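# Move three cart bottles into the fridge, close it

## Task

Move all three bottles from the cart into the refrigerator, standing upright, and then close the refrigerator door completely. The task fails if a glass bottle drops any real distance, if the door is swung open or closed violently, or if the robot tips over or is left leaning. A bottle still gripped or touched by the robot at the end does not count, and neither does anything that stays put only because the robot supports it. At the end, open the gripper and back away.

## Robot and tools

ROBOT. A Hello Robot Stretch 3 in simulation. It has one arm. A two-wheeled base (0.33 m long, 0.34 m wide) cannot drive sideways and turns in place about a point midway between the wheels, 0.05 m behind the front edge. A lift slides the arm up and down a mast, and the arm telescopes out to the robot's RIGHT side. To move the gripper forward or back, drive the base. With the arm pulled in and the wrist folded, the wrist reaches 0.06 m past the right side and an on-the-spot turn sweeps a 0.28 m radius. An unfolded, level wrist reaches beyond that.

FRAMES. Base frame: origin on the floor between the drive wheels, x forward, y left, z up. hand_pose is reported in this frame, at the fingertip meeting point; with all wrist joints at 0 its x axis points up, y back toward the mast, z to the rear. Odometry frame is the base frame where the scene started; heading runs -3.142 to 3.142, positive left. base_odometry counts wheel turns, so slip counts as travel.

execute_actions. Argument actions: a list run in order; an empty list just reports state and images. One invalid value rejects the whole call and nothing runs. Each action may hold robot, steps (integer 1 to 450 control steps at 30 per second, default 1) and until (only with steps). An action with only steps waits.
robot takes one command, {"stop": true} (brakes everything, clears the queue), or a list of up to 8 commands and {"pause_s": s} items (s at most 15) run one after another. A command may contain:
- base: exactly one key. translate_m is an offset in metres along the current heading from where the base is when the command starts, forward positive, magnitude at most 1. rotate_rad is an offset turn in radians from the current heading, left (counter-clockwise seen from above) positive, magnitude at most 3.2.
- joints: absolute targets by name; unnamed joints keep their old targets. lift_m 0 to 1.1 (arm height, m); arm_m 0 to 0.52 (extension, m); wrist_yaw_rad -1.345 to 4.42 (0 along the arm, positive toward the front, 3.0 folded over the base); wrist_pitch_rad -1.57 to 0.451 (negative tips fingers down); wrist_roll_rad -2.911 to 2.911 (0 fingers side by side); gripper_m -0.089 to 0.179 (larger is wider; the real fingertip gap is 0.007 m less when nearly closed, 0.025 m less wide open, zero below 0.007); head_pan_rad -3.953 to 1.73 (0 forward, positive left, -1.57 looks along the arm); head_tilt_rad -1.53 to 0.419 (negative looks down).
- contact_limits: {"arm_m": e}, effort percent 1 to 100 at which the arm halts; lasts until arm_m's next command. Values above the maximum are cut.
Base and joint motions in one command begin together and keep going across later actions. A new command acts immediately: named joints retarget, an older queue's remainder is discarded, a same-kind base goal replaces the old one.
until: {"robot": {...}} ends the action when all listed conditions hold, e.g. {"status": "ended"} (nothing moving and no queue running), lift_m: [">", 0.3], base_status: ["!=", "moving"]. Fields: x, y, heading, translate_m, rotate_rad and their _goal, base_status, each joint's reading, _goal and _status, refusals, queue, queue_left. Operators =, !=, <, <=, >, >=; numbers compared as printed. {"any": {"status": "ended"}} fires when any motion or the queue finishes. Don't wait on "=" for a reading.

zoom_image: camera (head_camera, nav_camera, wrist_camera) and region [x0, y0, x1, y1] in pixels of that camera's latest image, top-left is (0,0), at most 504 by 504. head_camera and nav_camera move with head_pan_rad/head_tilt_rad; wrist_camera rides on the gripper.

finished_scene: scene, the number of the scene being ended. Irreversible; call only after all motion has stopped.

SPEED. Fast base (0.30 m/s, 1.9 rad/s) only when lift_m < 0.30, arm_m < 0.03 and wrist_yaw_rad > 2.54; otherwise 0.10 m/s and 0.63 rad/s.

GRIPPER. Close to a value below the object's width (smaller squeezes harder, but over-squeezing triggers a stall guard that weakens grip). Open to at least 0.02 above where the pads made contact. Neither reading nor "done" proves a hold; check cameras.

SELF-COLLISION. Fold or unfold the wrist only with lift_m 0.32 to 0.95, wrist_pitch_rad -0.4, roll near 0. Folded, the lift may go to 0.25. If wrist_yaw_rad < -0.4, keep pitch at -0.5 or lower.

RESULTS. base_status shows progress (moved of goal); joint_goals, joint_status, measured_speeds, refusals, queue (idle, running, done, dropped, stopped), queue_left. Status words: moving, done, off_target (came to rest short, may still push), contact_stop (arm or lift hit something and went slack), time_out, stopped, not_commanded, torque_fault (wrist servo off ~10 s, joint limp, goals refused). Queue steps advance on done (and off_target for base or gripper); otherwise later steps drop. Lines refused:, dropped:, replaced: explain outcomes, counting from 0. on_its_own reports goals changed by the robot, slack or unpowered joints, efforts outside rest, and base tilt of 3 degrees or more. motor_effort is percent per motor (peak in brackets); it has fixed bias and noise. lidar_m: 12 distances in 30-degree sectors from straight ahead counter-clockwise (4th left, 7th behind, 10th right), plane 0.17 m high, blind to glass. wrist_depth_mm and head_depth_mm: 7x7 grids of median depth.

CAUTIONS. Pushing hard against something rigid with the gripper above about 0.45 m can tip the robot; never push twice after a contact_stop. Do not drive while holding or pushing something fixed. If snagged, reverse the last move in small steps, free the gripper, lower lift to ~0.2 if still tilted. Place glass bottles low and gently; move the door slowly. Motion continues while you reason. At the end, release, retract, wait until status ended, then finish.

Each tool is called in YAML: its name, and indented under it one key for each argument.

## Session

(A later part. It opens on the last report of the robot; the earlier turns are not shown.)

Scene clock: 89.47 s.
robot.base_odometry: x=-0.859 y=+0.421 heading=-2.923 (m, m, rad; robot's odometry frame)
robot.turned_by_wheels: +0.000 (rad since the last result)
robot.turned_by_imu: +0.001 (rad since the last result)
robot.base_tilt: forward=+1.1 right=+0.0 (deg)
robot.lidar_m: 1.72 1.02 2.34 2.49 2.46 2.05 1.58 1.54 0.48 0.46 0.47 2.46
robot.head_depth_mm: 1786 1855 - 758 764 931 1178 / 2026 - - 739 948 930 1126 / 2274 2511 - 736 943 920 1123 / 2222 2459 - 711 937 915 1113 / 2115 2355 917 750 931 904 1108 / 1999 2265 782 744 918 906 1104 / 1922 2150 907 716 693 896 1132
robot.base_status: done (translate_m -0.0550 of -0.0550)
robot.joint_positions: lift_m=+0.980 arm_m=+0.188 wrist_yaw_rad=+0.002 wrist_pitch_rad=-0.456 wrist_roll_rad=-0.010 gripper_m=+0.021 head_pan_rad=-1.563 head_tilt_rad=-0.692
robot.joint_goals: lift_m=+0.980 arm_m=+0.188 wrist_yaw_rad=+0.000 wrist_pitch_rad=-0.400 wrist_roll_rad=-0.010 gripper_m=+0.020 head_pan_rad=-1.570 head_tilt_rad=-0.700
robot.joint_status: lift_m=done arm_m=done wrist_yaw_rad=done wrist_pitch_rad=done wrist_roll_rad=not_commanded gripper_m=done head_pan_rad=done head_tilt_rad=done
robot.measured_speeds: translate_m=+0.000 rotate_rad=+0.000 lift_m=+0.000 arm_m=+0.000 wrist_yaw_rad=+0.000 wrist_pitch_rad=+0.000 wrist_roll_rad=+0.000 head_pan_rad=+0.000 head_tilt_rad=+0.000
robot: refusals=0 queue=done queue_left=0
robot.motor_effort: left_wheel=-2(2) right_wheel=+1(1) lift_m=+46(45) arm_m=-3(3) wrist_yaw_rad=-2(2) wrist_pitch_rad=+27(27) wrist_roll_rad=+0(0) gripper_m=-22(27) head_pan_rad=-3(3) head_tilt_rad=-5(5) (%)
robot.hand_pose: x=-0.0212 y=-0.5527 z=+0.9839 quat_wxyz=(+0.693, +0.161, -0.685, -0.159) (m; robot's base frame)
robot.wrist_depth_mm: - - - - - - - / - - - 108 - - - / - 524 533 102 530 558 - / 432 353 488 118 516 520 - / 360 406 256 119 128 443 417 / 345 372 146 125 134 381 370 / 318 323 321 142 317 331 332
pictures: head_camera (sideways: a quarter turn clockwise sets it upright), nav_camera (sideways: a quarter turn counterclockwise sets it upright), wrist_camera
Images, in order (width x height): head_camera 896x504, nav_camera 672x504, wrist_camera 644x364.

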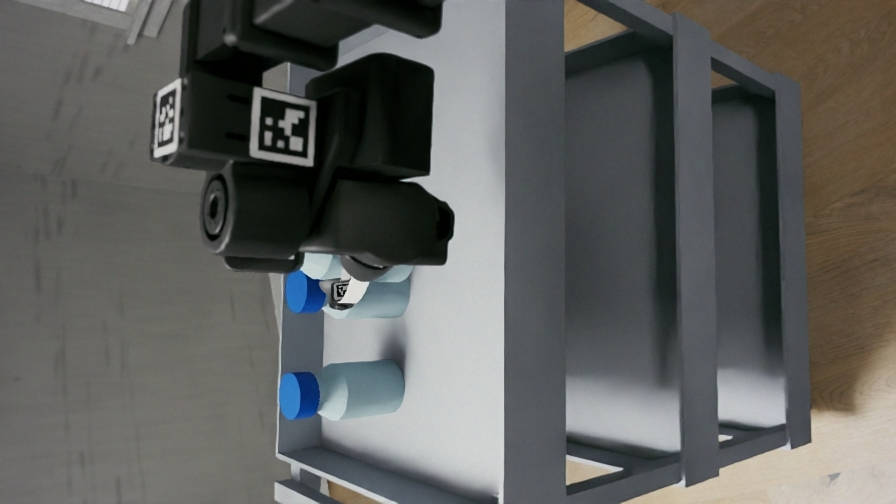

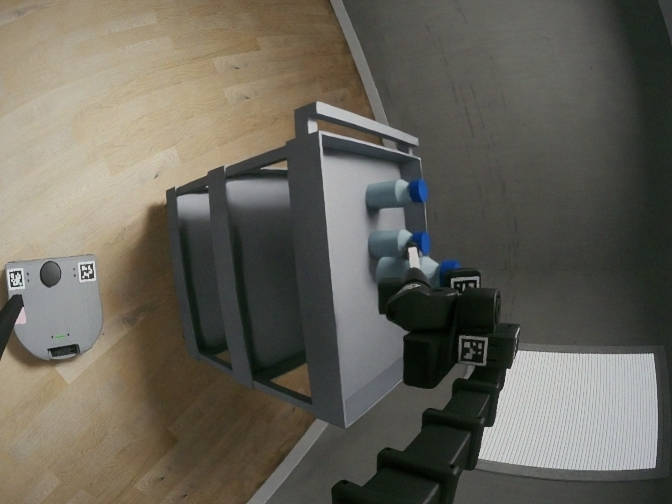

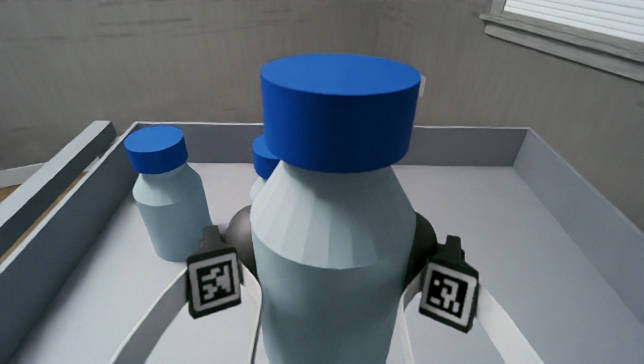

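execute_actions:
  actions:
    - {"robot":[{"joints":{"arm_m":0}},{"base":{"rotate_rad":0.33}},{"base":{"translate_m":1.0}},{"base":{"rotate_rad":1.75},"joints":{"head_tilt_rad":-0.5}}],"steps":450,"until":{"robot":{"status":"ended"}}}
    - {"steps":450,"until":{"robot":{"status":"ended"}}}

Scene clock: 113.90 s.
robot.base_odometry: x=-1.712 y=-0.100 heading=-0.844 (m, m, rad; robot's odometry frame)
robot.turned_by_wheels: +2.080 (rad since the last result)
robot.turned_by_imu: +2.113 (rad since the last result)
robot.base_tilt: forward=+1.1 right=+0.1 (deg)
robot.lidar_m: 0.33 2.34 2.59 1.13 1.04 2.26 2.19 1.72 0.71 0.84 0.45 0.33
robot.head_depth_mm: 602 611 656 726 - - - / 884 934 874 787 865 - - / 897 991 1061 870 1122 - - / 897 991 1054 814 378 - - / 887 997 1058 1237 1168 1260 1160 / 913 988 1006 1059 1086 1243 1164 / 737 775 803 782 876 963 1082
robot.base_status: done (rotate_rad +1.7499 of +1.7500)
robot.joint_positions: lift_m=+0.980 arm_m=+0.000 wrist_yaw_rad=+0.001 wrist_pitch_rad=-0.456 wrist_roll_rad=-0.010 gripper_m=+0.021 head_pan_rad=-1.563 head_tilt_rad=-0.508
robot.joint_goals: lift_m=+0.980 arm_m=+0.000 wrist_yaw_rad=+0.000 wrist_pitch_rad=-0.400 wrist_roll_rad=-0.010 gripper_m=+0.020 head_pan_rad=-1.570 head_tilt_rad=-0.500
robot.joint_status: lift_m=done arm_m=done wrist_yaw_rad=done wrist_pitch_rad=done wrist_roll_rad=not_commanded gripper_m=done head_pan_rad=done head_tilt_rad=done
robot.measured_speeds: translate_m=+0.000 rotate_rad=+0.000 lift_m=+0.000 arm_m=+0.000 wrist_yaw_rad=+0.000 wrist_pitch_rad=+0.000 wrist_roll_rad=+0.000 head_pan_rad=+0.000 head_tilt_rad=+0.000
robot: refusals=0 queue=done queue_left=0
robot.motor_effort: left_wheel=-2(7) right_wheel=+2(4) lift_m=+46(46) arm_m=-3(6) wrist_yaw_rad=-2(2) wrist_pitch_rad=+28(27) wrist_roll_rad=+0(0) gripper_m=-22(21) head_pan_rad=-2(3) head_tilt_rad=+3(18) (%)
robot.hand_pose: x=-0.0213 y=-0.3647 z=+0.9839 quat_wxyz=(+0.693, +0.161, -0.685, -0.159) (m; robot's base frame)
robot.wrist_depth_mm: 407 488 697 775 723 398 857 / 400 488 530 108 462 428 941 / 405 523 811 102 547 471 - / 406 559 847 118 607 534 - / 414 595 419 119 129 - - / 417 568 146 125 134 - - / 421 572 894 142 775 - -
pictures: head_camera (sideways: a quarter turn clockwise sets it upright), nav_camera (sideways: a quarter turn counterclockwise sets it upright), wrist_camera
Images, in order (width x height): head_camera 896x504, nav_camera 672x504, wrist_camera 644x364.

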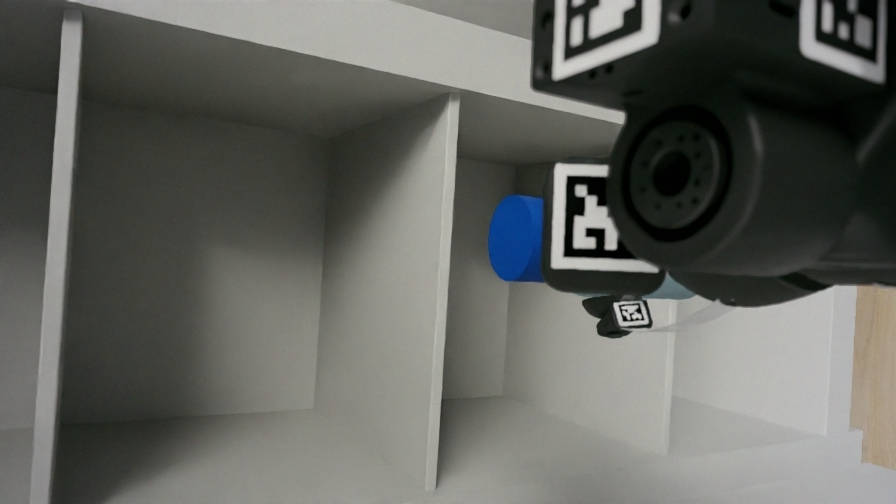

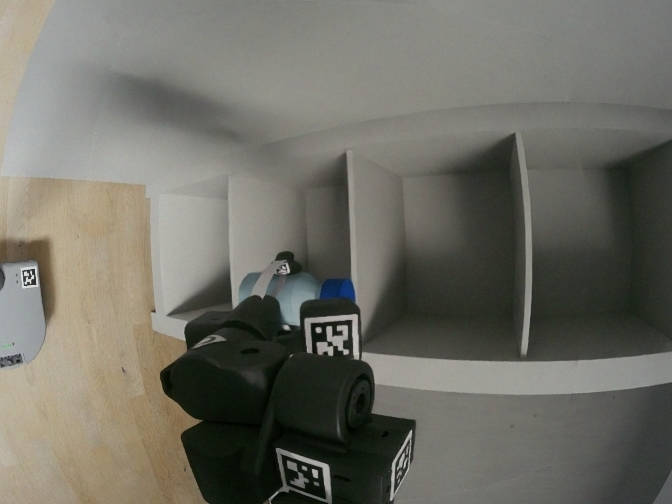

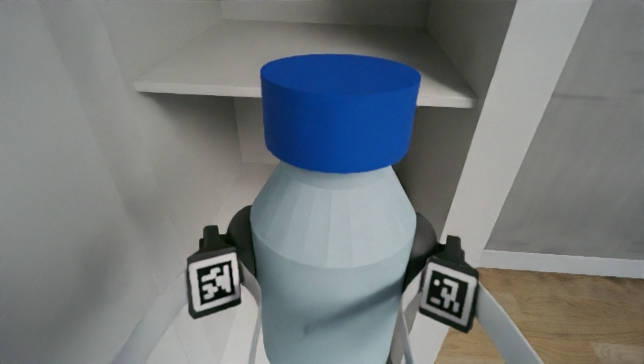

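execute_actions:
  actions:
    - {"robot":[{"base":{"translate_m":0.14},"joints":{"lift_m":1.04,"wrist_pitch_rad":-0.3}},{"joints":{"arm_m":0.48}},{"joints":{"lift_m":0.98}}],"steps":450,"until":{"robot":{"status":"ended"}}}

Scene clock: 122.83 s.
robot.base_odometry: x=-1.619 y=-0.204 heading=-0.844 (m, m, rad; robot's odometry frame)
robot.turned_by_wheels: +0.000 (rad since the last result)
robot.turned_by_imu: +0.002 (rad since the last result)
robot.base_tilt: forward=+1.2 right=+0.1 (deg)
robot.lidar_m: 0.19 2.21 2.57 1.32 1.22 2.41 2.33 1.73 0.76 0.66 0.26 0.19
robot.head_depth_mm: 886 964 1044 - - - - / 900 996 1067 - - - - / 900 996 1061 - - - - / 901 1000 1053 - - - - / 833 975 963 873 1016 1247 1163 / 559 610 668 739 821 925 1000 / 488 504 522 542 566 587 612
robot.base_status: done (translate_m +0.1400 of +0.1400)
robot.joint_positions: lift_m=+1.040 arm_m=+0.000 wrist_yaw_rad=+0.001 wrist_pitch_rad=-0.363 wrist_roll_rad=-0.010 gripper_m=+0.021 head_pan_rad=-1.563 head_tilt_rad=-0.508
robot.joint_goals: lift_m=+1.040 arm_m=+0.000 wrist_yaw_rad=+0.000 wrist_pitch_rad=-0.300 wrist_roll_rad=-0.010 gripper_m=+0.020 head_pan_rad=-1.570 head_tilt_rad=-0.500
robot.joint_status: lift_m=done arm_m=done wrist_yaw_rad=done wrist_pitch_rad=off_target wrist_roll_rad=not_commanded gripper_m=done head_pan_rad=done head_tilt_rad=done
robot.measured_speeds: translate_m=+0.000 rotate_rad=+0.000 lift_m=+0.000 arm_m=+0.000 wrist_yaw_rad=+0.000 wrist_pitch_rad=+0.000 wrist_roll_rad=+0.000 head_pan_rad=+0.000 head_tilt_rad=+0.000
robot: refusals=0 queue=dropped queue_left=0
robot.motor_effort: left_wheel=-2(4) right_wheel=+2(5) lift_m=+45(49) arm_m=-4(3) wrist_yaw_rad=-1(2) wrist_pitch_rad=+31(36) wrist_roll_rad=+0(0) gripper_m=-21(21) head_pan_rad=-2(2) head_tilt_rad=+2(3) (%)
robot.hand_pose: x=-0.0213 y=-0.3762 z=+1.0649 quat_wxyz=(+0.699, +0.129, -0.692, -0.127) (m; robot's base frame)
robot.wrist_depth_mm: 236 324 447 799 781 695 446 / 238 331 452 108 826 686 436 / 240 332 475 102 568 616 448 / 244 338 522 118 513 548 484 / 244 343 304 119 129 646 545 / 249 330 146 125 134 608 - / 252 331 600 142 732 716 -
pictures: head_camera (sideways: a quarter turn clockwise sets it upright), nav_camera (sideways: a quarter turn counterclockwise sets it upright), wrist_camera
dropped: robot: command 0 of its queue: wrist_pitch_rad: off_target
Images, in order (width x height): head_camera 896x504, nav_camera 672x504, wrist_camera 644x364.

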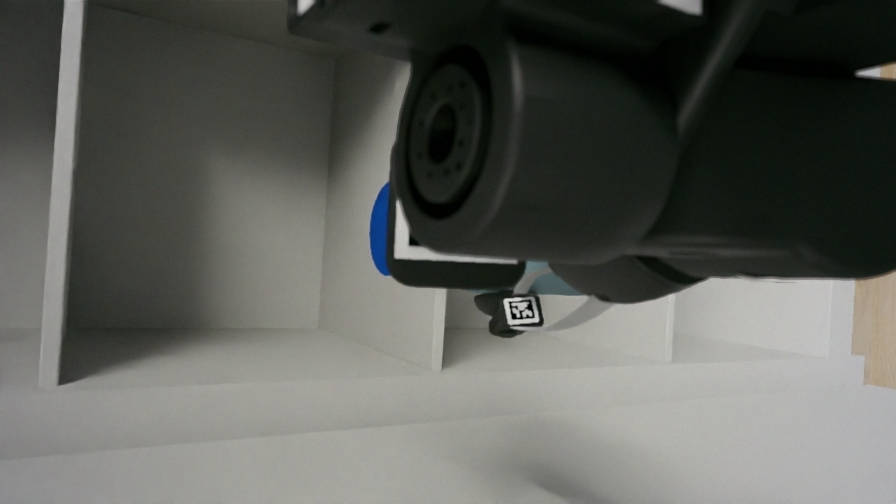

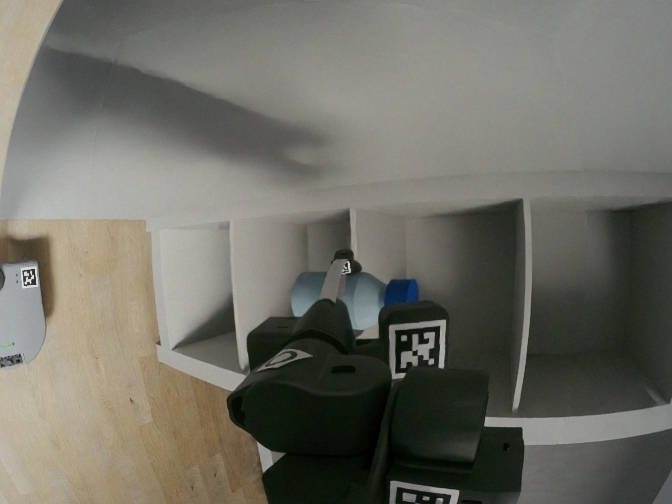

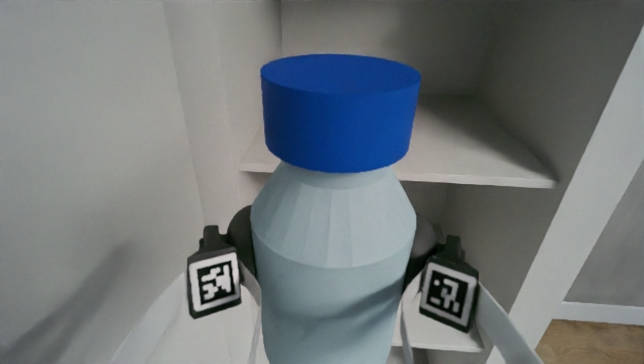

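execute_actions:
  actions:
    - {"robot":[{"joints":{"lift_m":1.06}},{"joints":{"arm_m":0.5}},{"joints":{"lift_m":1.0}}],"steps":450,"until":{"robot":{"status":"ended"}}}

Scene clock: 135.80 s.
robot.base_odometry: x=-1.619 y=-0.204 heading=-0.844 (m, m, rad; robot's odometry frame)
robot.turned_by_wheels: +0.000 (rad since the last result)
robot.turned_by_imu: +0.002 (rad since the last result)
robot.base_tilt: forward=+1.1 right=+0.1 (deg)
robot.lidar_m: 0.19 2.21 2.58 1.32 1.22 2.40 2.33 1.73 0.76 0.66 0.26 0.19
robot.head_depth_mm: 885 968 - 1017 927 968 1220 / 903 983 1007 888 1149 1161 1175 / 896 969 1053 868 1144 1301 1180 / 902 986 917 862 1137 1300 1174 / 833 975 962 930 1078 1255 1170 / 559 611 670 737 822 930 1000 / 488 504 523 543 563 587 614
robot.base_status: done (translate_m +0.1400 of +0.1400)
robot.joint_positions: lift_m=+1.000 arm_m=+0.500 wrist_yaw_rad=+0.001 wrist_pitch_rad=-0.362 wrist_roll_rad=-0.010 gripper_m=+0.021 head_pan_rad=-1.563 head_tilt_rad=-0.507
robot.joint_goals: lift_m=+1.000 arm_m=+0.500 wrist_yaw_rad=+0.000 wrist_pitch_rad=-0.300 wrist_roll_rad=-0.010 gripper_m=+0.020 head_pan_rad=-1.570 head_tilt_rad=-0.500
robot.joint_status: lift_m=done arm_m=done wrist_yaw_rad=done wrist_pitch_rad=off_target wrist_roll_rad=not_commanded gripper_m=done head_pan_rad=done head_tilt_rad=done
robot.measured_speeds: translate_m=+0.000 rotate_rad=+0.000 lift_m=+0.000 arm_m=+0.000 wrist_yaw_rad=+0.000 wrist_pitch_rad=+0.000 wrist_roll_rad=+0.000 head_pan_rad=+0.000 head_tilt_rad=+0.000
robot: refusals=0 queue=done queue_left=0
robot.motor_effort: left_wheel=-2(2) right_wheel=+2(2) lift_m=+34(49) arm_m=+4(4) wrist_yaw_rad=-2(1) wrist_pitch_rad=+30(31) wrist_roll_rad=+0(0) gripper_m=-21(21) head_pan_rad=-3(2) head_tilt_rad=+3(3) (%)
robot.hand_pose: x=-0.0213 y=-0.8758 z=+1.0255 quat_wxyz=(+0.699, +0.128, -0.692, -0.127) (m; robot's base frame)
robot.wrist_depth_mm: 169 229 339 339 335 328 324 / 171 233 361 108 345 353 347 / 174 236 385 102 375 381 373 / 176 239 377 118 386 400 393 / 177 243 216 119 128 328 331 / 180 231 146 125 133 271 275 / 181 219 223 142 221 231 234
pictures: head_camera (sideways: a quarter turn clockwise sets it upright), nav_camera (sideways: a quarter turn counterclockwise sets it upright), wrist_camera
Images, in order (width x height): head_camera 896x504, nav_camera 672x504, wrist_camera 644x364.

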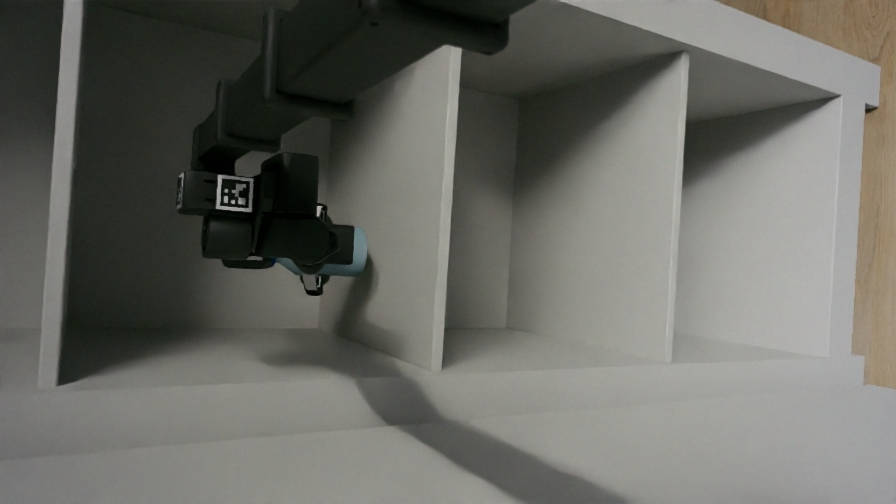

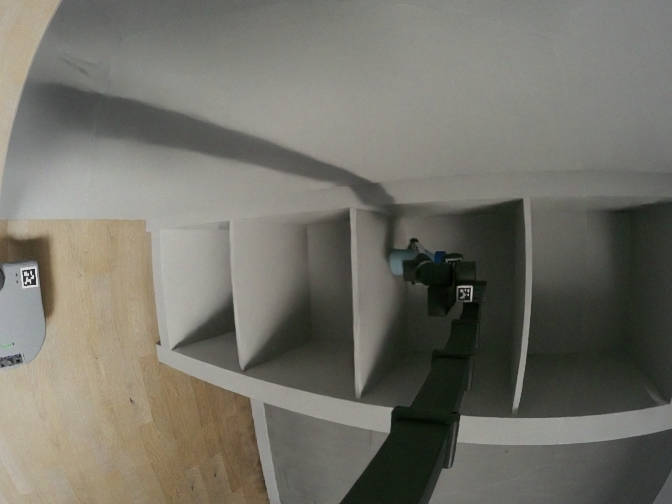

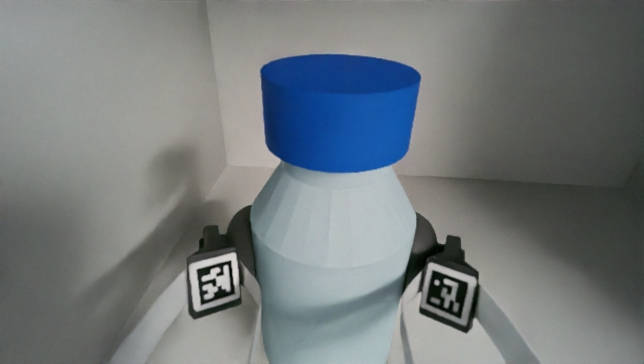

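execute_actions:
  actions:
    - {"robot":{"joints":{"lift_m":0.965}},"steps":450,"until":{"robot":{"status":"ended"}}}

Scene clock: 140.53 s.
robot.base_odometry: x=-1.619 y=-0.204 heading=-0.844 (m, m, rad; robot's odometry frame)
robot.turned_by_wheels: +0.000 (rad since the last result)
robot.turned_by_imu: +0.001 (rad since the last result)
robot.base_tilt: forward=+1.2 right=+0.0 (deg)
robot.lidar_m: 0.19 2.21 2.57 1.32 1.23 2.41 2.33 1.73 0.76 0.66 0.26 0.19
robot.head_depth_mm: 884 967 941 - 987 963 1221 / 895 994 - 1246 1167 1165 1174 / 897 986 986 873 1143 1303 1179 / 900 992 970 858 1133 1292 1175 / 833 978 953 931 1095 1256 1169 / 560 612 671 738 821 922 1000 / 486 503 523 543 564 587 614
robot.base_status: done (translate_m +0.1400 of +0.1400)
robot.joint_positions: lift_m=+0.965 arm_m=+0.500 wrist_yaw_rad=+0.001 wrist_pitch_rad=-0.362 wrist_roll_rad=-0.010 gripper_m=+0.021 head_pan_rad=-1.563 head_tilt_rad=-0.507
robot.joint_goals: lift_m=+0.965 arm_m=+0.500 wrist_yaw_rad=+0.000 wrist_pitch_rad=-0.300 wrist_roll_rad=-0.010 gripper_m=+0.020 head_pan_rad=-1.570 head_tilt_rad=-0.500
robot.joint_status: lift_m=done arm_m=done wrist_yaw_rad=done wrist_pitch_rad=off_target wrist_roll_rad=not_commanded gripper_m=done head_pan_rad=done head_tilt_rad=done
robot.measured_speeds: translate_m=+0.000 rotate_rad=+0.000 lift_m=+0.000 arm_m=+0.000 wrist_yaw_rad=+0.000 wrist_pitch_rad=+0.000 wrist_roll_rad=+0.000 head_pan_rad=+0.000 head_tilt_rad=+0.000
robot: refusals=0 queue=done queue_left=0
robot.motor_effort: left_wheel=-2(3) right_wheel=+2(1) lift_m=+33(33) arm_m=+5(5) wrist_yaw_rad=-2(3) wrist_pitch_rad=+30(30) wrist_roll_rad=+0(0) gripper_m=-22(22) head_pan_rad=-3(3) head_tilt_rad=+3(4) (%)
robot.hand_pose: x=-0.0213 y=-0.8758 z=+0.9905 quat_wxyz=(+0.699, +0.128, -0.692, -0.127) (m; robot's base frame)
robot.wrist_depth_mm: 169 229 340 339 334 329 324 / 172 231 361 108 345 351 347 / 174 236 381 102 372 382 373 / 176 238 323 118 320 339 347 / 177 242 191 119 128 271 274 / 180 216 146 125 134 226 227 / 177 187 186 142 183 192 194
pictures: head_camera (sideways: a quarter turn clockwise sets it upright), nav_camera (sideways: a quarter turn counterclockwise sets it upright), wrist_camera
Images, in order (width x height): head_camera 896x504, nav_camera 672x504, wrist_camera 644x364.

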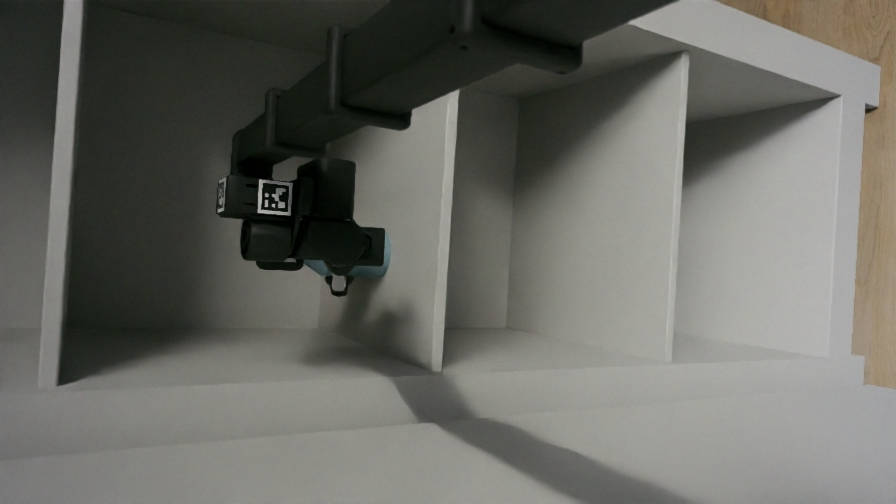

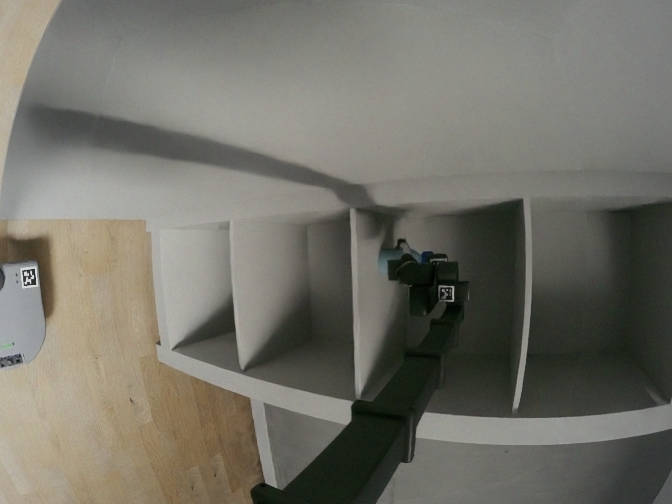

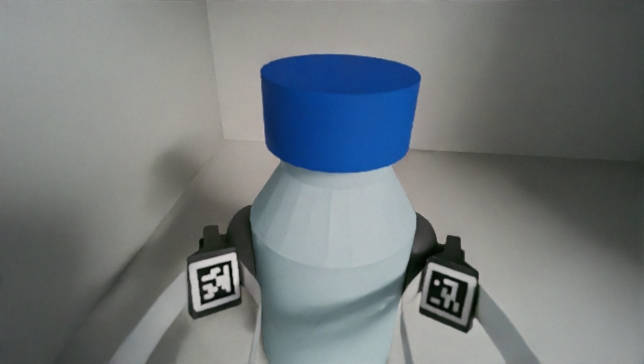

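execute_actions:
  actions:
    - {"robot":{"joints":{"lift_m":0.95}},"steps":450,"until":{"robot":{"status":"ended"}}}
    - {"robot":[{"joints":{"gripper_m":0.13}},{"joints":{"arm_m":0.25}}],"steps":450,"until":{"robot":{"status":"ended"}}}

execute_actions:
  actions:
    - {"robot":[{"joints":{"arm_m":0,"wrist_pitch_rad":-0.4,"lift_m":0.92},"base":{"translate_m":-0.14}},{"base":{"rotate_rad":-1.75}},{"base":{"translate_m":-0.83}},{"base":{"rotate_rad":-0.33}},{"joints":{"arm_m":0.28}}],"steps":450,"until":{"robot":{"status":"ended"}}}
    - {"steps":450,"until":{"robot":{"status":"ended"}}}

Scene clock: 155.60 s.
robot.base_odometry: x=-1.619 y=-0.204 heading=-0.844 (m, m, rad; robot's odometry frame)
robot.turned_by_wheels: +0.000 (rad since the last result)
robot.turned_by_imu: +0.002 (rad since the last result)
robot.base_tilt: forward=+1.1 right=+0.0 (deg)
robot.lidar_m: 0.19 2.21 2.59 1.32 1.22 2.40 2.33 1.73 0.77 0.66 0.26 0.19
robot.head_depth_mm: 883 966 989 - - 978 1230 / 898 996 1084 - 1128 1154 1174 / 898 987 1065 - 1124 1300 1182 / 901 1001 1041 - 1097 1280 1173 / 832 971 958 944 1083 1260 1164 / 561 611 672 739 822 924 1003 / 488 504 522 543 563 588 613
robot.base_status: done (translate_m +0.1400 of +0.1400)
robot.joint_positions: lift_m=+0.950 arm_m=+0.250 wrist_yaw_rad=+0.001 wrist_pitch_rad=-0.316 wrist_roll_rad=-0.010 gripper_m=+0.130 head_pan_rad=-1.563 head_tilt_rad=-0.507
robot.joint_goals: lift_m=+0.950 arm_m=+0.250 wrist_yaw_rad=+0.000 wrist_pitch_rad=-0.300 wrist_roll_rad=-0.010 gripper_m=+0.130 head_pan_rad=-1.570 head_tilt_rad=-0.500
robot.joint_status: lift_m=done arm_m=done wrist_yaw_rad=done wrist_pitch_rad=off_target wrist_roll_rad=not_commanded gripper_m=done head_pan_rad=done head_tilt_rad=done
robot.measured_speeds: translate_m=+0.000 rotate_rad=+0.000 lift_m=+0.000 arm_m=+0.000 wrist_yaw_rad=+0.000 wrist_pitch_rad=+0.000 wrist_roll_rad=+0.000 head_pan_rad=+0.000 head_tilt_rad=+0.000
robot: refusals=0 queue=done queue_left=0
robot.motor_effort: left_wheel=-2(2) right_wheel=+1(1) lift_m=+29(34) arm_m=-3(2) wrist_yaw_rad=-2(1) wrist_pitch_rad=+8(30) wrist_roll_rad=+0(0) gripper_m=+1(100) head_pan_rad=-2(2) head_tilt_rad=+2(3) (%)
robot.hand_pose: x=-0.0213 y=-0.6313 z=+0.9864 quat_wxyz=(+0.702, +0.112, -0.694, -0.111) (m; robot's base frame)
robot.wrist_depth_mm: 182 238 428 548 557 551 453 / 192 242 442 349 591 584 447 / 204 246 410 372 488 499 437 / 222 249 338 345 347 355 361 / 245 245 277 269 273 288 280 / 266 - 489 769 743 - 390 / 231 302 506 652 653 627 403
pictures: head_camera (sideways: a quarter turn clockwise sets it upright), nav_camera (sideways: a quarter turn counterclockwise sets it upright), wrist_camera
Images, in order (width x height): head_camera 896x504, nav_camera 672x504, wrist_camera 644x364.

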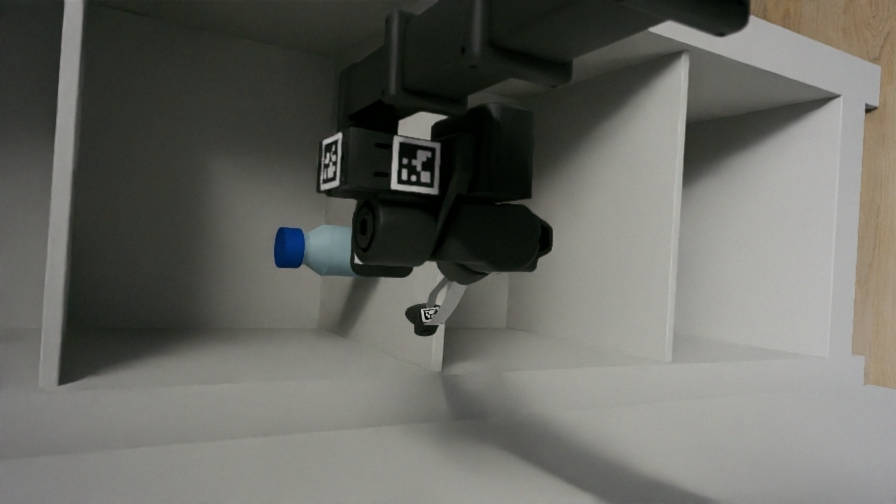

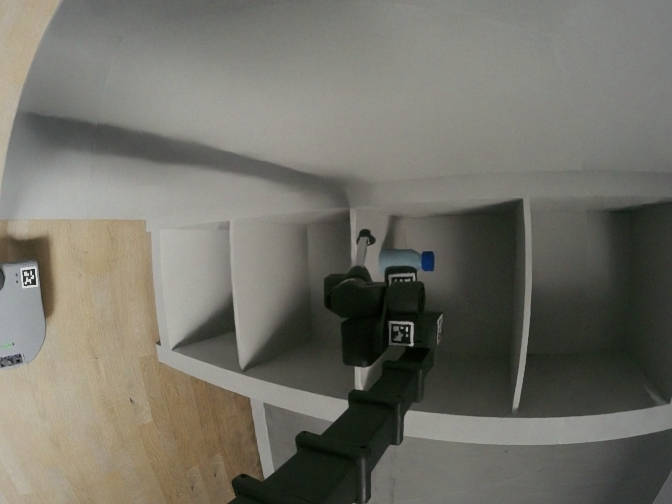

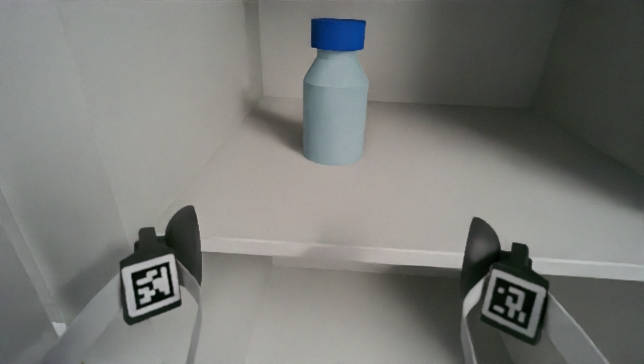

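Scene clock: 176.43 s.
robot.base_odometry: x=-1.004 y=+0.333 heading=-2.923 (m, m, rad; robot's odometry frame)
robot.turned_by_wheels: -2.080 (rad since the last result)
robot.turned_by_imu: -2.103 (rad since the last result)
robot.base_tilt: forward=+1.2 right=+0.2 (deg)
robot.lidar_m: 1.54 0.86 0.88 2.53 2.48 2.32 1.75 1.71 0.53 0.51 2.32 2.43
robot.head_depth_mm: 1991 2068 2185 1046 - 961 1083 / 2238 2351 2450 - 653 959 1057 / 2282 2514 2745 - 644 945 1050 / 2170 2381 2579 - 634 943 864 / 2056 2266 2492 991 737 904 839 / 1982 2136 2322 2271 652 1479 1248 / 1876 2046 2236 2367 1837 1468 1241
robot.base_status: done (rotate_rad -0.3299 of -0.3300)
robot.joint_positions: lift_m=+0.920 arm_m=+0.280 wrist_yaw_rad=+0.001 wrist_pitch_rad=-0.415 wrist_roll_rad=-0.010 gripper_m=+0.130 head_pan_rad=-1.563 head_tilt_rad=-0.507
robot.joint_goals: lift_m=+0.920 arm_m=+0.280 wrist_yaw_rad=+0.000 wrist_pitch_rad=-0.400 wrist_roll_rad=-0.010 gripper_m=+0.130 head_pan_rad=-1.570 head_tilt_rad=-0.500
robot.joint_status: lift_m=done arm_m=done wrist_yaw_rad=done wrist_pitch_rad=done wrist_roll_rad=not_commanded gripper_m=done head_pan_rad=done head_tilt_rad=done
robot.measured_speeds: translate_m=+0.000 rotate_rad=+0.000 lift_m=+0.000 arm_m=+0.000 wrist_yaw_rad=+0.000 wrist_pitch_rad=+0.000 wrist_roll_rad=+0.000 head_pan_rad=+0.000 head_tilt_rad=+0.000
robot: refusals=0 queue=done queue_left=0
robot.motor_effort: left_wheel=+2(5) right_wheel=-2(4) lift_m=+29(27) arm_m=+4(7) wrist_yaw_rad=-1(3) wrist_pitch_rad=+7(7) wrist_roll_rad=+0(0) gripper_m=+1(1) head_pan_rad=-2(2) head_tilt_rad=+3(3) (%)
robot.hand_pose: x=-0.0213 y=-0.6495 z=+0.9336 quat_wxyz=(+0.696, +0.147, -0.688, -0.145) (m; robot's base frame)
robot.wrist_depth_mm: - - - - - - - / - - - - - - - / - - 465 282 479 480 495 / - - 438 284 430 436 476 / - 281 370 310 313 385 389 / - - 317 319 317 - 329 / 207 253 275 279 279 275 285
pictures: head_camera (sideways: a quarter turn clockwise sets it upright), nav_camera (sideways: a quarter turn counterclockwise sets it upright), wrist_camera
Images, in order (width x height): head_camera 896x504, nav_camera 672x504, wrist_camera 644x364.

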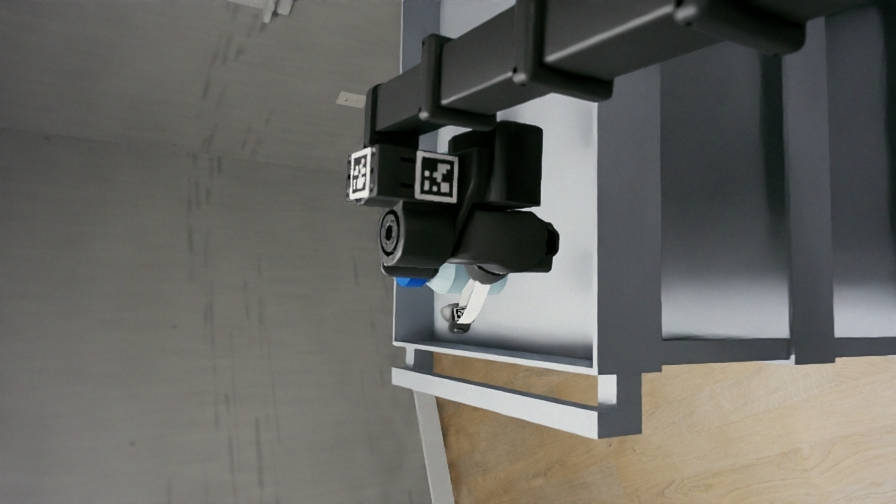

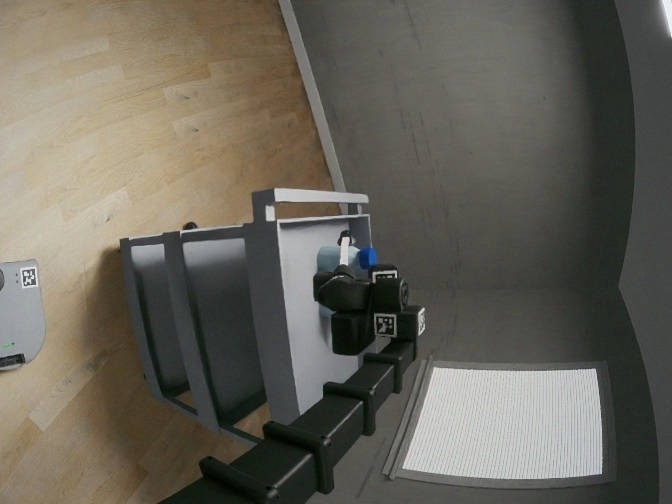

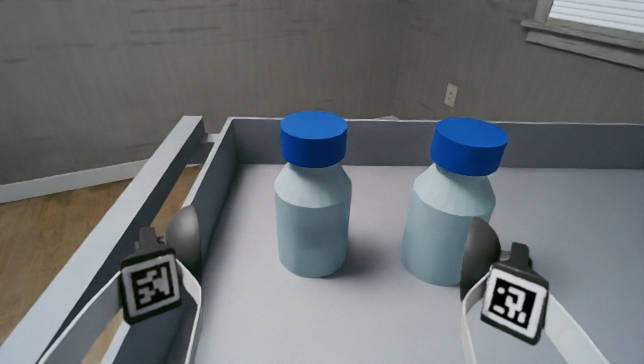

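execute_actions:
  actions:
    - {"robot":[{"joints":{"arm_m":0.31,"gripper_m":0.12},"base":{"translate_m":0.022}},{"joints":{"lift_m":0.84}},{"joints":{"arm_m":0.41}}],"steps":450,"until":{"robot":{"status":"ended"}}}

Scene clock: 187.00 s.
robot.base_odometry: x=-1.025 y=+0.328 heading=-2.923 (m, m, rad; robot's odometry frame)
robot.turned_by_wheels: +0.000 (rad since the last result)
robot.turned_by_imu: +0.002 (rad since the last result)
robot.base_tilt: forward=+1.2 right=+0.0 (deg)
robot.lidar_m: 1.52 0.85 0.86 2.54 2.49 2.35 1.77 1.73 0.53 0.50 2.30 2.42
robot.head_depth_mm: 1985 2118 2206 1041 797 - - / 2252 2371 2526 1029 - 940 1054 / 2268 2521 2835 - 750 944 1043 / 2145 2390 2610 - 744 944 869 / 2054 2250 2464 996 739 885 865 / 1980 2118 2358 2387 702 1486 1236 / 1864 2034 2226 2380 1842 1475 1237
robot.base_status: done (translate_m +0.0220 of +0.0220)
robot.joint_positions: lift_m=+0.840 arm_m=+0.410 wrist_yaw_rad=+0.001 wrist_pitch_rad=-0.415 wrist_roll_rad=-0.010 gripper_m=+0.120 head_pan_rad=-1.563 head_tilt_rad=-0.507
robot.joint_goals: lift_m=+0.840 arm_m=+0.410 wrist_yaw_rad=+0.000 wrist_pitch_rad=-0.400 wrist_roll_rad=-0.010 gripper_m=+0.120 head_pan_rad=-1.570 head_tilt_rad=-0.500
robot.joint_status: lift_m=done arm_m=done wrist_yaw_rad=done wrist_pitch_rad=done wrist_roll_rad=not_commanded gripper_m=done head_pan_rad=done head_tilt_rad=done
robot.measured_speeds: translate_m=+0.000 rotate_rad=+0.000 lift_m=+0.000 arm_m=+0.000 wrist_yaw_rad=+0.000 wrist_pitch_rad=+0.000 wrist_roll_rad=+0.000 head_pan_rad=+0.000 head_tilt_rad=+0.000
robot: refusals=0 queue=done queue_left=0
robot.motor_effort: left_wheel=+2(6) right_wheel=-2(5) lift_m=+29(30) arm_m=+4(3) wrist_yaw_rad=-1(1) wrist_pitch_rad=+7(7) wrist_roll_rad=+0(0) gripper_m=+0(55) head_pan_rad=-2(2) head_tilt_rad=+3(3) (%)
robot.hand_pose: x=-0.0213 y=-0.7794 z=+0.8535 quat_wxyz=(+0.696, +0.147, -0.688, -0.145) (m; robot's base frame)
robot.wrist_depth_mm: - - - - - - - / - - - 117 129 - - / - 264 318 111 116 326 141 / 197 217 304 127 296 327 140 / 184 178 257 128 139 256 135 / 143 161 219 140 188 - 140 / 135 184 190 162 188 186 148
pictures: head_camera (sideways: a quarter turn clockwise sets it upright), nav_camera (sideways: a quarter turn counterclockwise sets it upright), wrist_camera
Images, in order (width x height): head_camera 896x504, nav_camera 672x504, wrist_camera 644x364.

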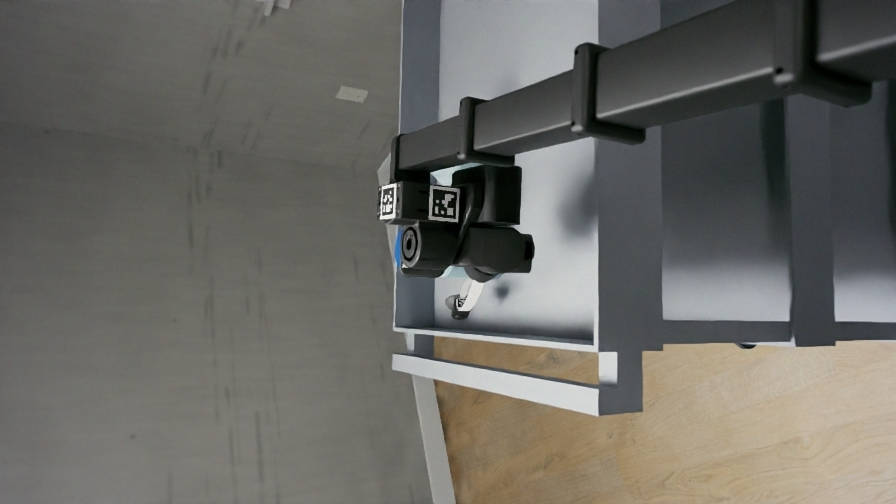

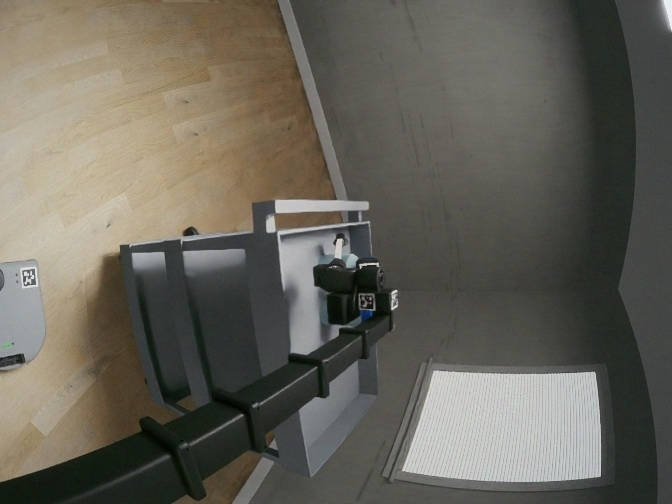

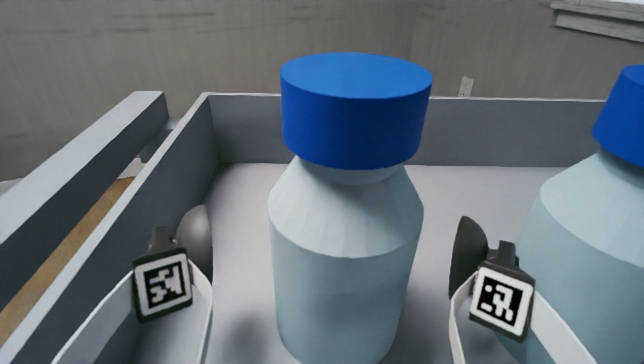

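execute_actions:
  actions:
    - {"robot":[{"joints":{"arm_m":0.418},"base":{"translate_m":-0.006}},{"joints":{"gripper_m":0.02}},{"joints":{"lift_m":1.0}}],"steps":450,"until":{"robot":{"status":"ended"}}}

Scene clock: 196.07 s.
robot.base_odometry: x=-1.019 y=+0.329 heading=-2.923 (m, m, rad; robot's odometry frame)
robot.turned_by_wheels: +0.000 (rad since the last result)
robot.turned_by_imu: +0.002 (rad since the last result)
robot.base_tilt: forward=+1.1 right=+0.1 (deg)
robot.lidar_m: 1.53 0.85 0.86 2.52 2.50 2.34 1.77 1.72 0.53 0.50 2.31 2.42
robot.head_depth_mm: 1972 2073 - 944 762 959 1055 / 2265 2383 2627 1018 759 953 1049 / 2265 2451 2885 882 753 951 1043 / 2131 2341 - 958 743 941 868 / 2036 2218 2448 993 734 933 864 / 1964 2135 2346 2345 707 1493 1240 / 1893 2040 2227 2350 1843 1473 1228
robot.base_status: done (translate_m -0.0060 of -0.0060)
robot.joint_positions: lift_m=+1.000 arm_m=+0.418 wrist_yaw_rad=+0.001 wrist_pitch_rad=-0.442 wrist_roll_rad=-0.010 gripper_m=+0.021 head_pan_rad=-1.563 head_tilt_rad=-0.507
robot.joint_goals: lift_m=+1.000 arm_m=+0.418 wrist_yaw_rad=+0.000 wrist_pitch_rad=-0.400 wrist_roll_rad=-0.010 gripper_m=+0.020 head_pan_rad=-1.570 head_tilt_rad=-0.500
robot.joint_status: lift_m=done arm_m=done wrist_yaw_rad=done wrist_pitch_rad=done wrist_roll_rad=not_commanded gripper_m=done head_pan_rad=done head_tilt_rad=done
robot.measured_speeds: translate_m=+0.000 rotate_rad=+0.000 lift_m=+0.000 arm_m=+0.000 wrist_yaw_rad=+0.000 wrist_pitch_rad=+0.000 wrist_roll_rad=+0.000 head_pan_rad=+0.000 head_tilt_rad=+0.000
robot: refusals=0 queue=done queue_left=0
robot.motor_effort: left_wheel=+2(3) right_wheel=-2(5) lift_m=+44(46) arm_m=+4(5) wrist_yaw_rad=-1(1) wrist_pitch_rad=+20(21) wrist_roll_rad=+0(0) gripper_m=-22(100) head_pan_rad=-2(2) head_tilt_rad=+2(3) (%)
robot.hand_pose: x=-0.0213 y=-0.7840 z=+1.0070 quat_wxyz=(+0.694, +0.156, -0.686, -0.154) (m; robot's base frame)
robot.wrist_depth_mm: - - - - - - - / - - - 108 - - - / - - - 100 - - - / - - - 117 - - - / - - 263 118 127 412 417 / - - 142 123 131 408 412 / - - 331 140 342 216 359
pictures: head_camera (sideways: a quarter turn clockwise sets it upright), nav_camera (sideways: a quarter turn counterclockwise sets it upright), wrist_camera
Images, in order (width x height): head_camera 896x504, nav_camera 672x504, wrist_camera 644x364.

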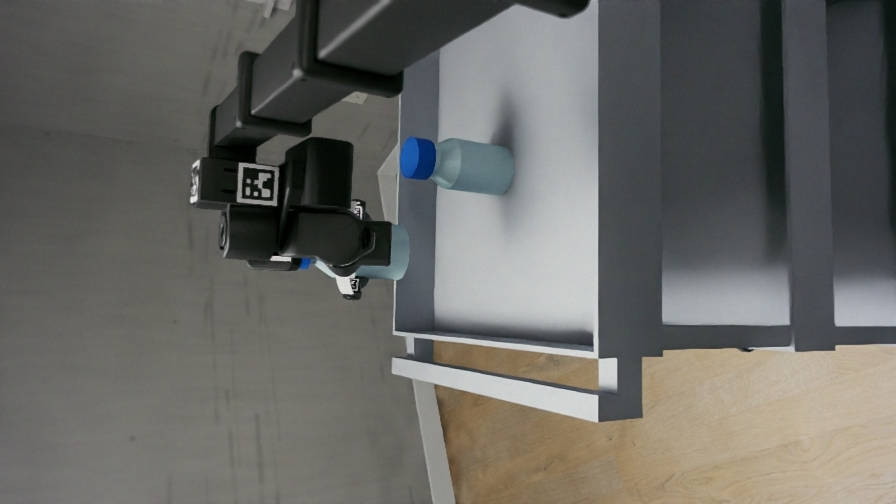

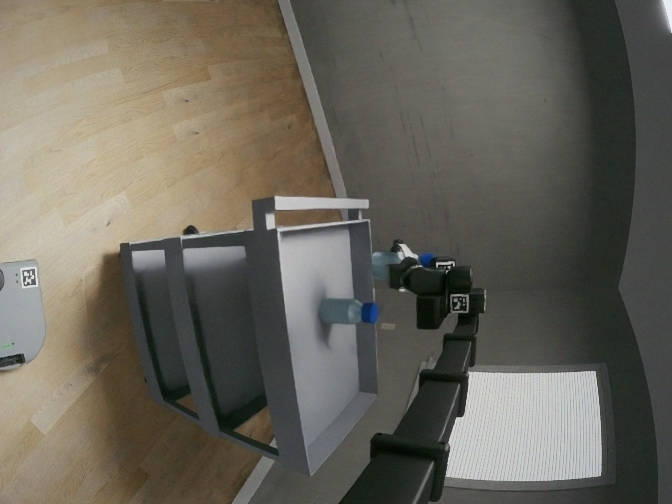

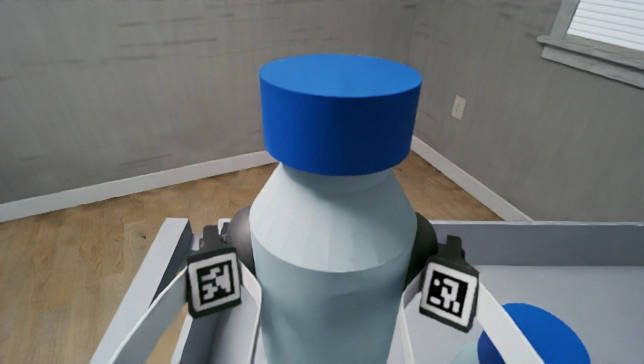

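execute_actions:
  actions:
    - {"robot":[{"joints":{"arm_m":0.05,"lift_m":1.03},"base":{"rotate_rad":0.34}},{"base":{"translate_m":0.92}},{"base":{"rotate_rad":1.74}},{"joints":{"arm_m":0.3}}],"steps":450,"until":{"robot":{"status":"ended"}}}
    - {"steps":450,"until":{"robot":{"status":"ended"}}}

Scene clock: 224.80 s.
robot.base_odometry: x=-1.800 y=-0.158 heading=-0.844 (m, m, rad; robot's odometry frame)
robot.turned_by_wheels: +2.080 (rad since the last result)
robot.turned_by_imu: +2.112 (rad since the last result)
robot.base_tilt: forward=+1.0 right=+0.0 (deg)
robot.lidar_m: 0.34 2.40 2.70 1.18 1.13 2.25 2.18 1.58 0.61 0.79 0.47 0.35
robot.head_depth_mm: 578 572 - 614 698 1505 1280 / 797 865 745 714 745 809 988 / 805 873 - 741 1107 935 1083 / 804 884 - 696 1142 934 1133 / 800 901 965 761 1121 952 1131 / 825 904 937 748 1115 945 1117 / 741 808 841 740 902 885 1007
robot.base_status: done (rotate_rad +1.7399 of +1.7400)
robot.joint_positions: lift_m=+1.030 arm_m=+0.300 wrist_yaw_rad=+0.001 wrist_pitch_rad=-0.443 wrist_roll_rad=-0.010 gripper_m=+0.021 head_pan_rad=-1.563 head_tilt_rad=-0.507
robot.joint_goals: lift_m=+1.030 arm_m=+0.300 wrist_yaw_rad=+0.000 wrist_pitch_rad=-0.400 wrist_roll_rad=-0.010 gripper_m=+0.020 head_pan_rad=-1.570 head_tilt_rad=-0.500
robot.joint_status: lift_m=done arm_m=done wrist_yaw_rad=done wrist_pitch_rad=done wrist_roll_rad=not_commanded gripper_m=done head_pan_rad=done head_tilt_rad=done
robot.measured_speeds: translate_m=+0.000 rotate_rad=+0.000 lift_m=+0.000 arm_m=+0.000 wrist_yaw_rad=+0.000 wrist_pitch_rad=+0.000 wrist_roll_rad=+0.000 head_pan_rad=+0.000 head_tilt_rad=+0.000
robot: refusals=0 queue=done queue_left=0
robot.motor_effort: left_wheel=-2(8) right_wheel=+1(7) lift_m=+45(45) arm_m=+4(4) wrist_yaw_rad=+0(2) wrist_pitch_rad=+21(21) wrist_roll_rad=+0(0) gripper_m=-22(22) head_pan_rad=-3(2) head_tilt_rad=+3(2) (%)
robot.hand_pose: x=-0.0213 y=-0.6659 z=+1.0369 quat_wxyz=(+0.694, +0.156, -0.686, -0.154) (m; robot's base frame)
robot.wrist_depth_mm: 349 436 434 434 421 384 246 / 339 441 475 108 445 380 242 / 347 241 485 100 452 371 238 / 352 249 387 117 381 363 237 / 315 279 217 118 127 318 233 / 270 273 142 122 131 280 231 / 237 238 236 140 233 243 229
pictures: head_camera (sideways: a quarter turn clockwise sets it upright), nav_camera (sideways: a quarter turn counterclockwise sets it upright), wrist_camera
Images, in order (width x height): head_camera 896x504, nav_camera 672x504, wrist_camera 644x364.

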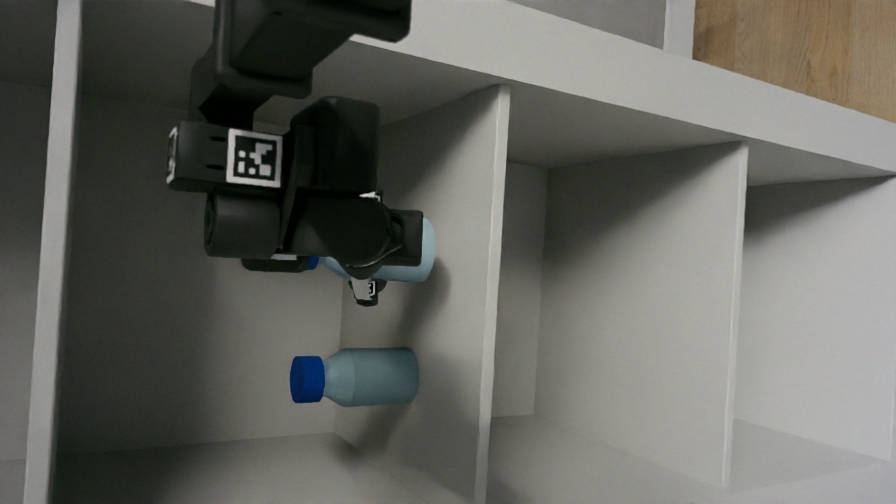

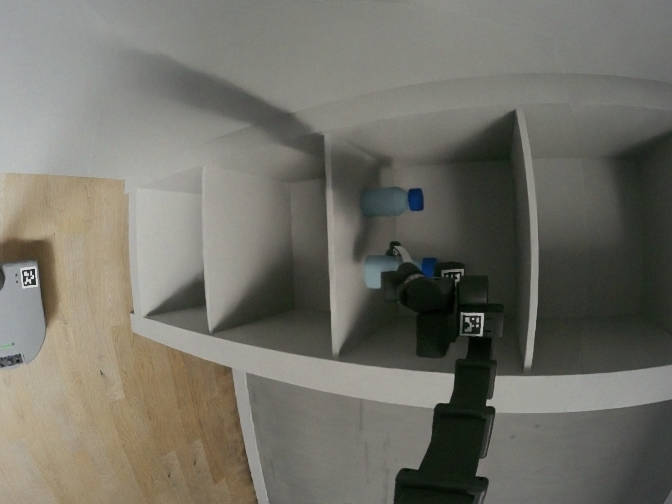

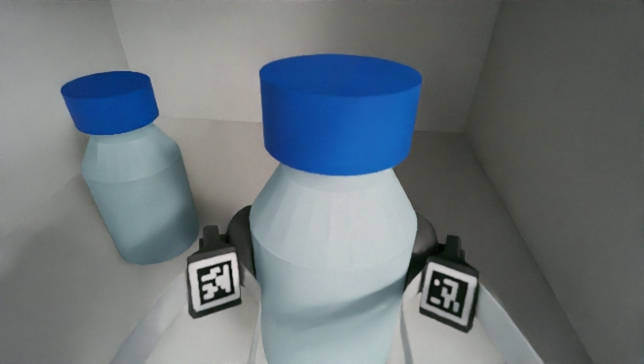

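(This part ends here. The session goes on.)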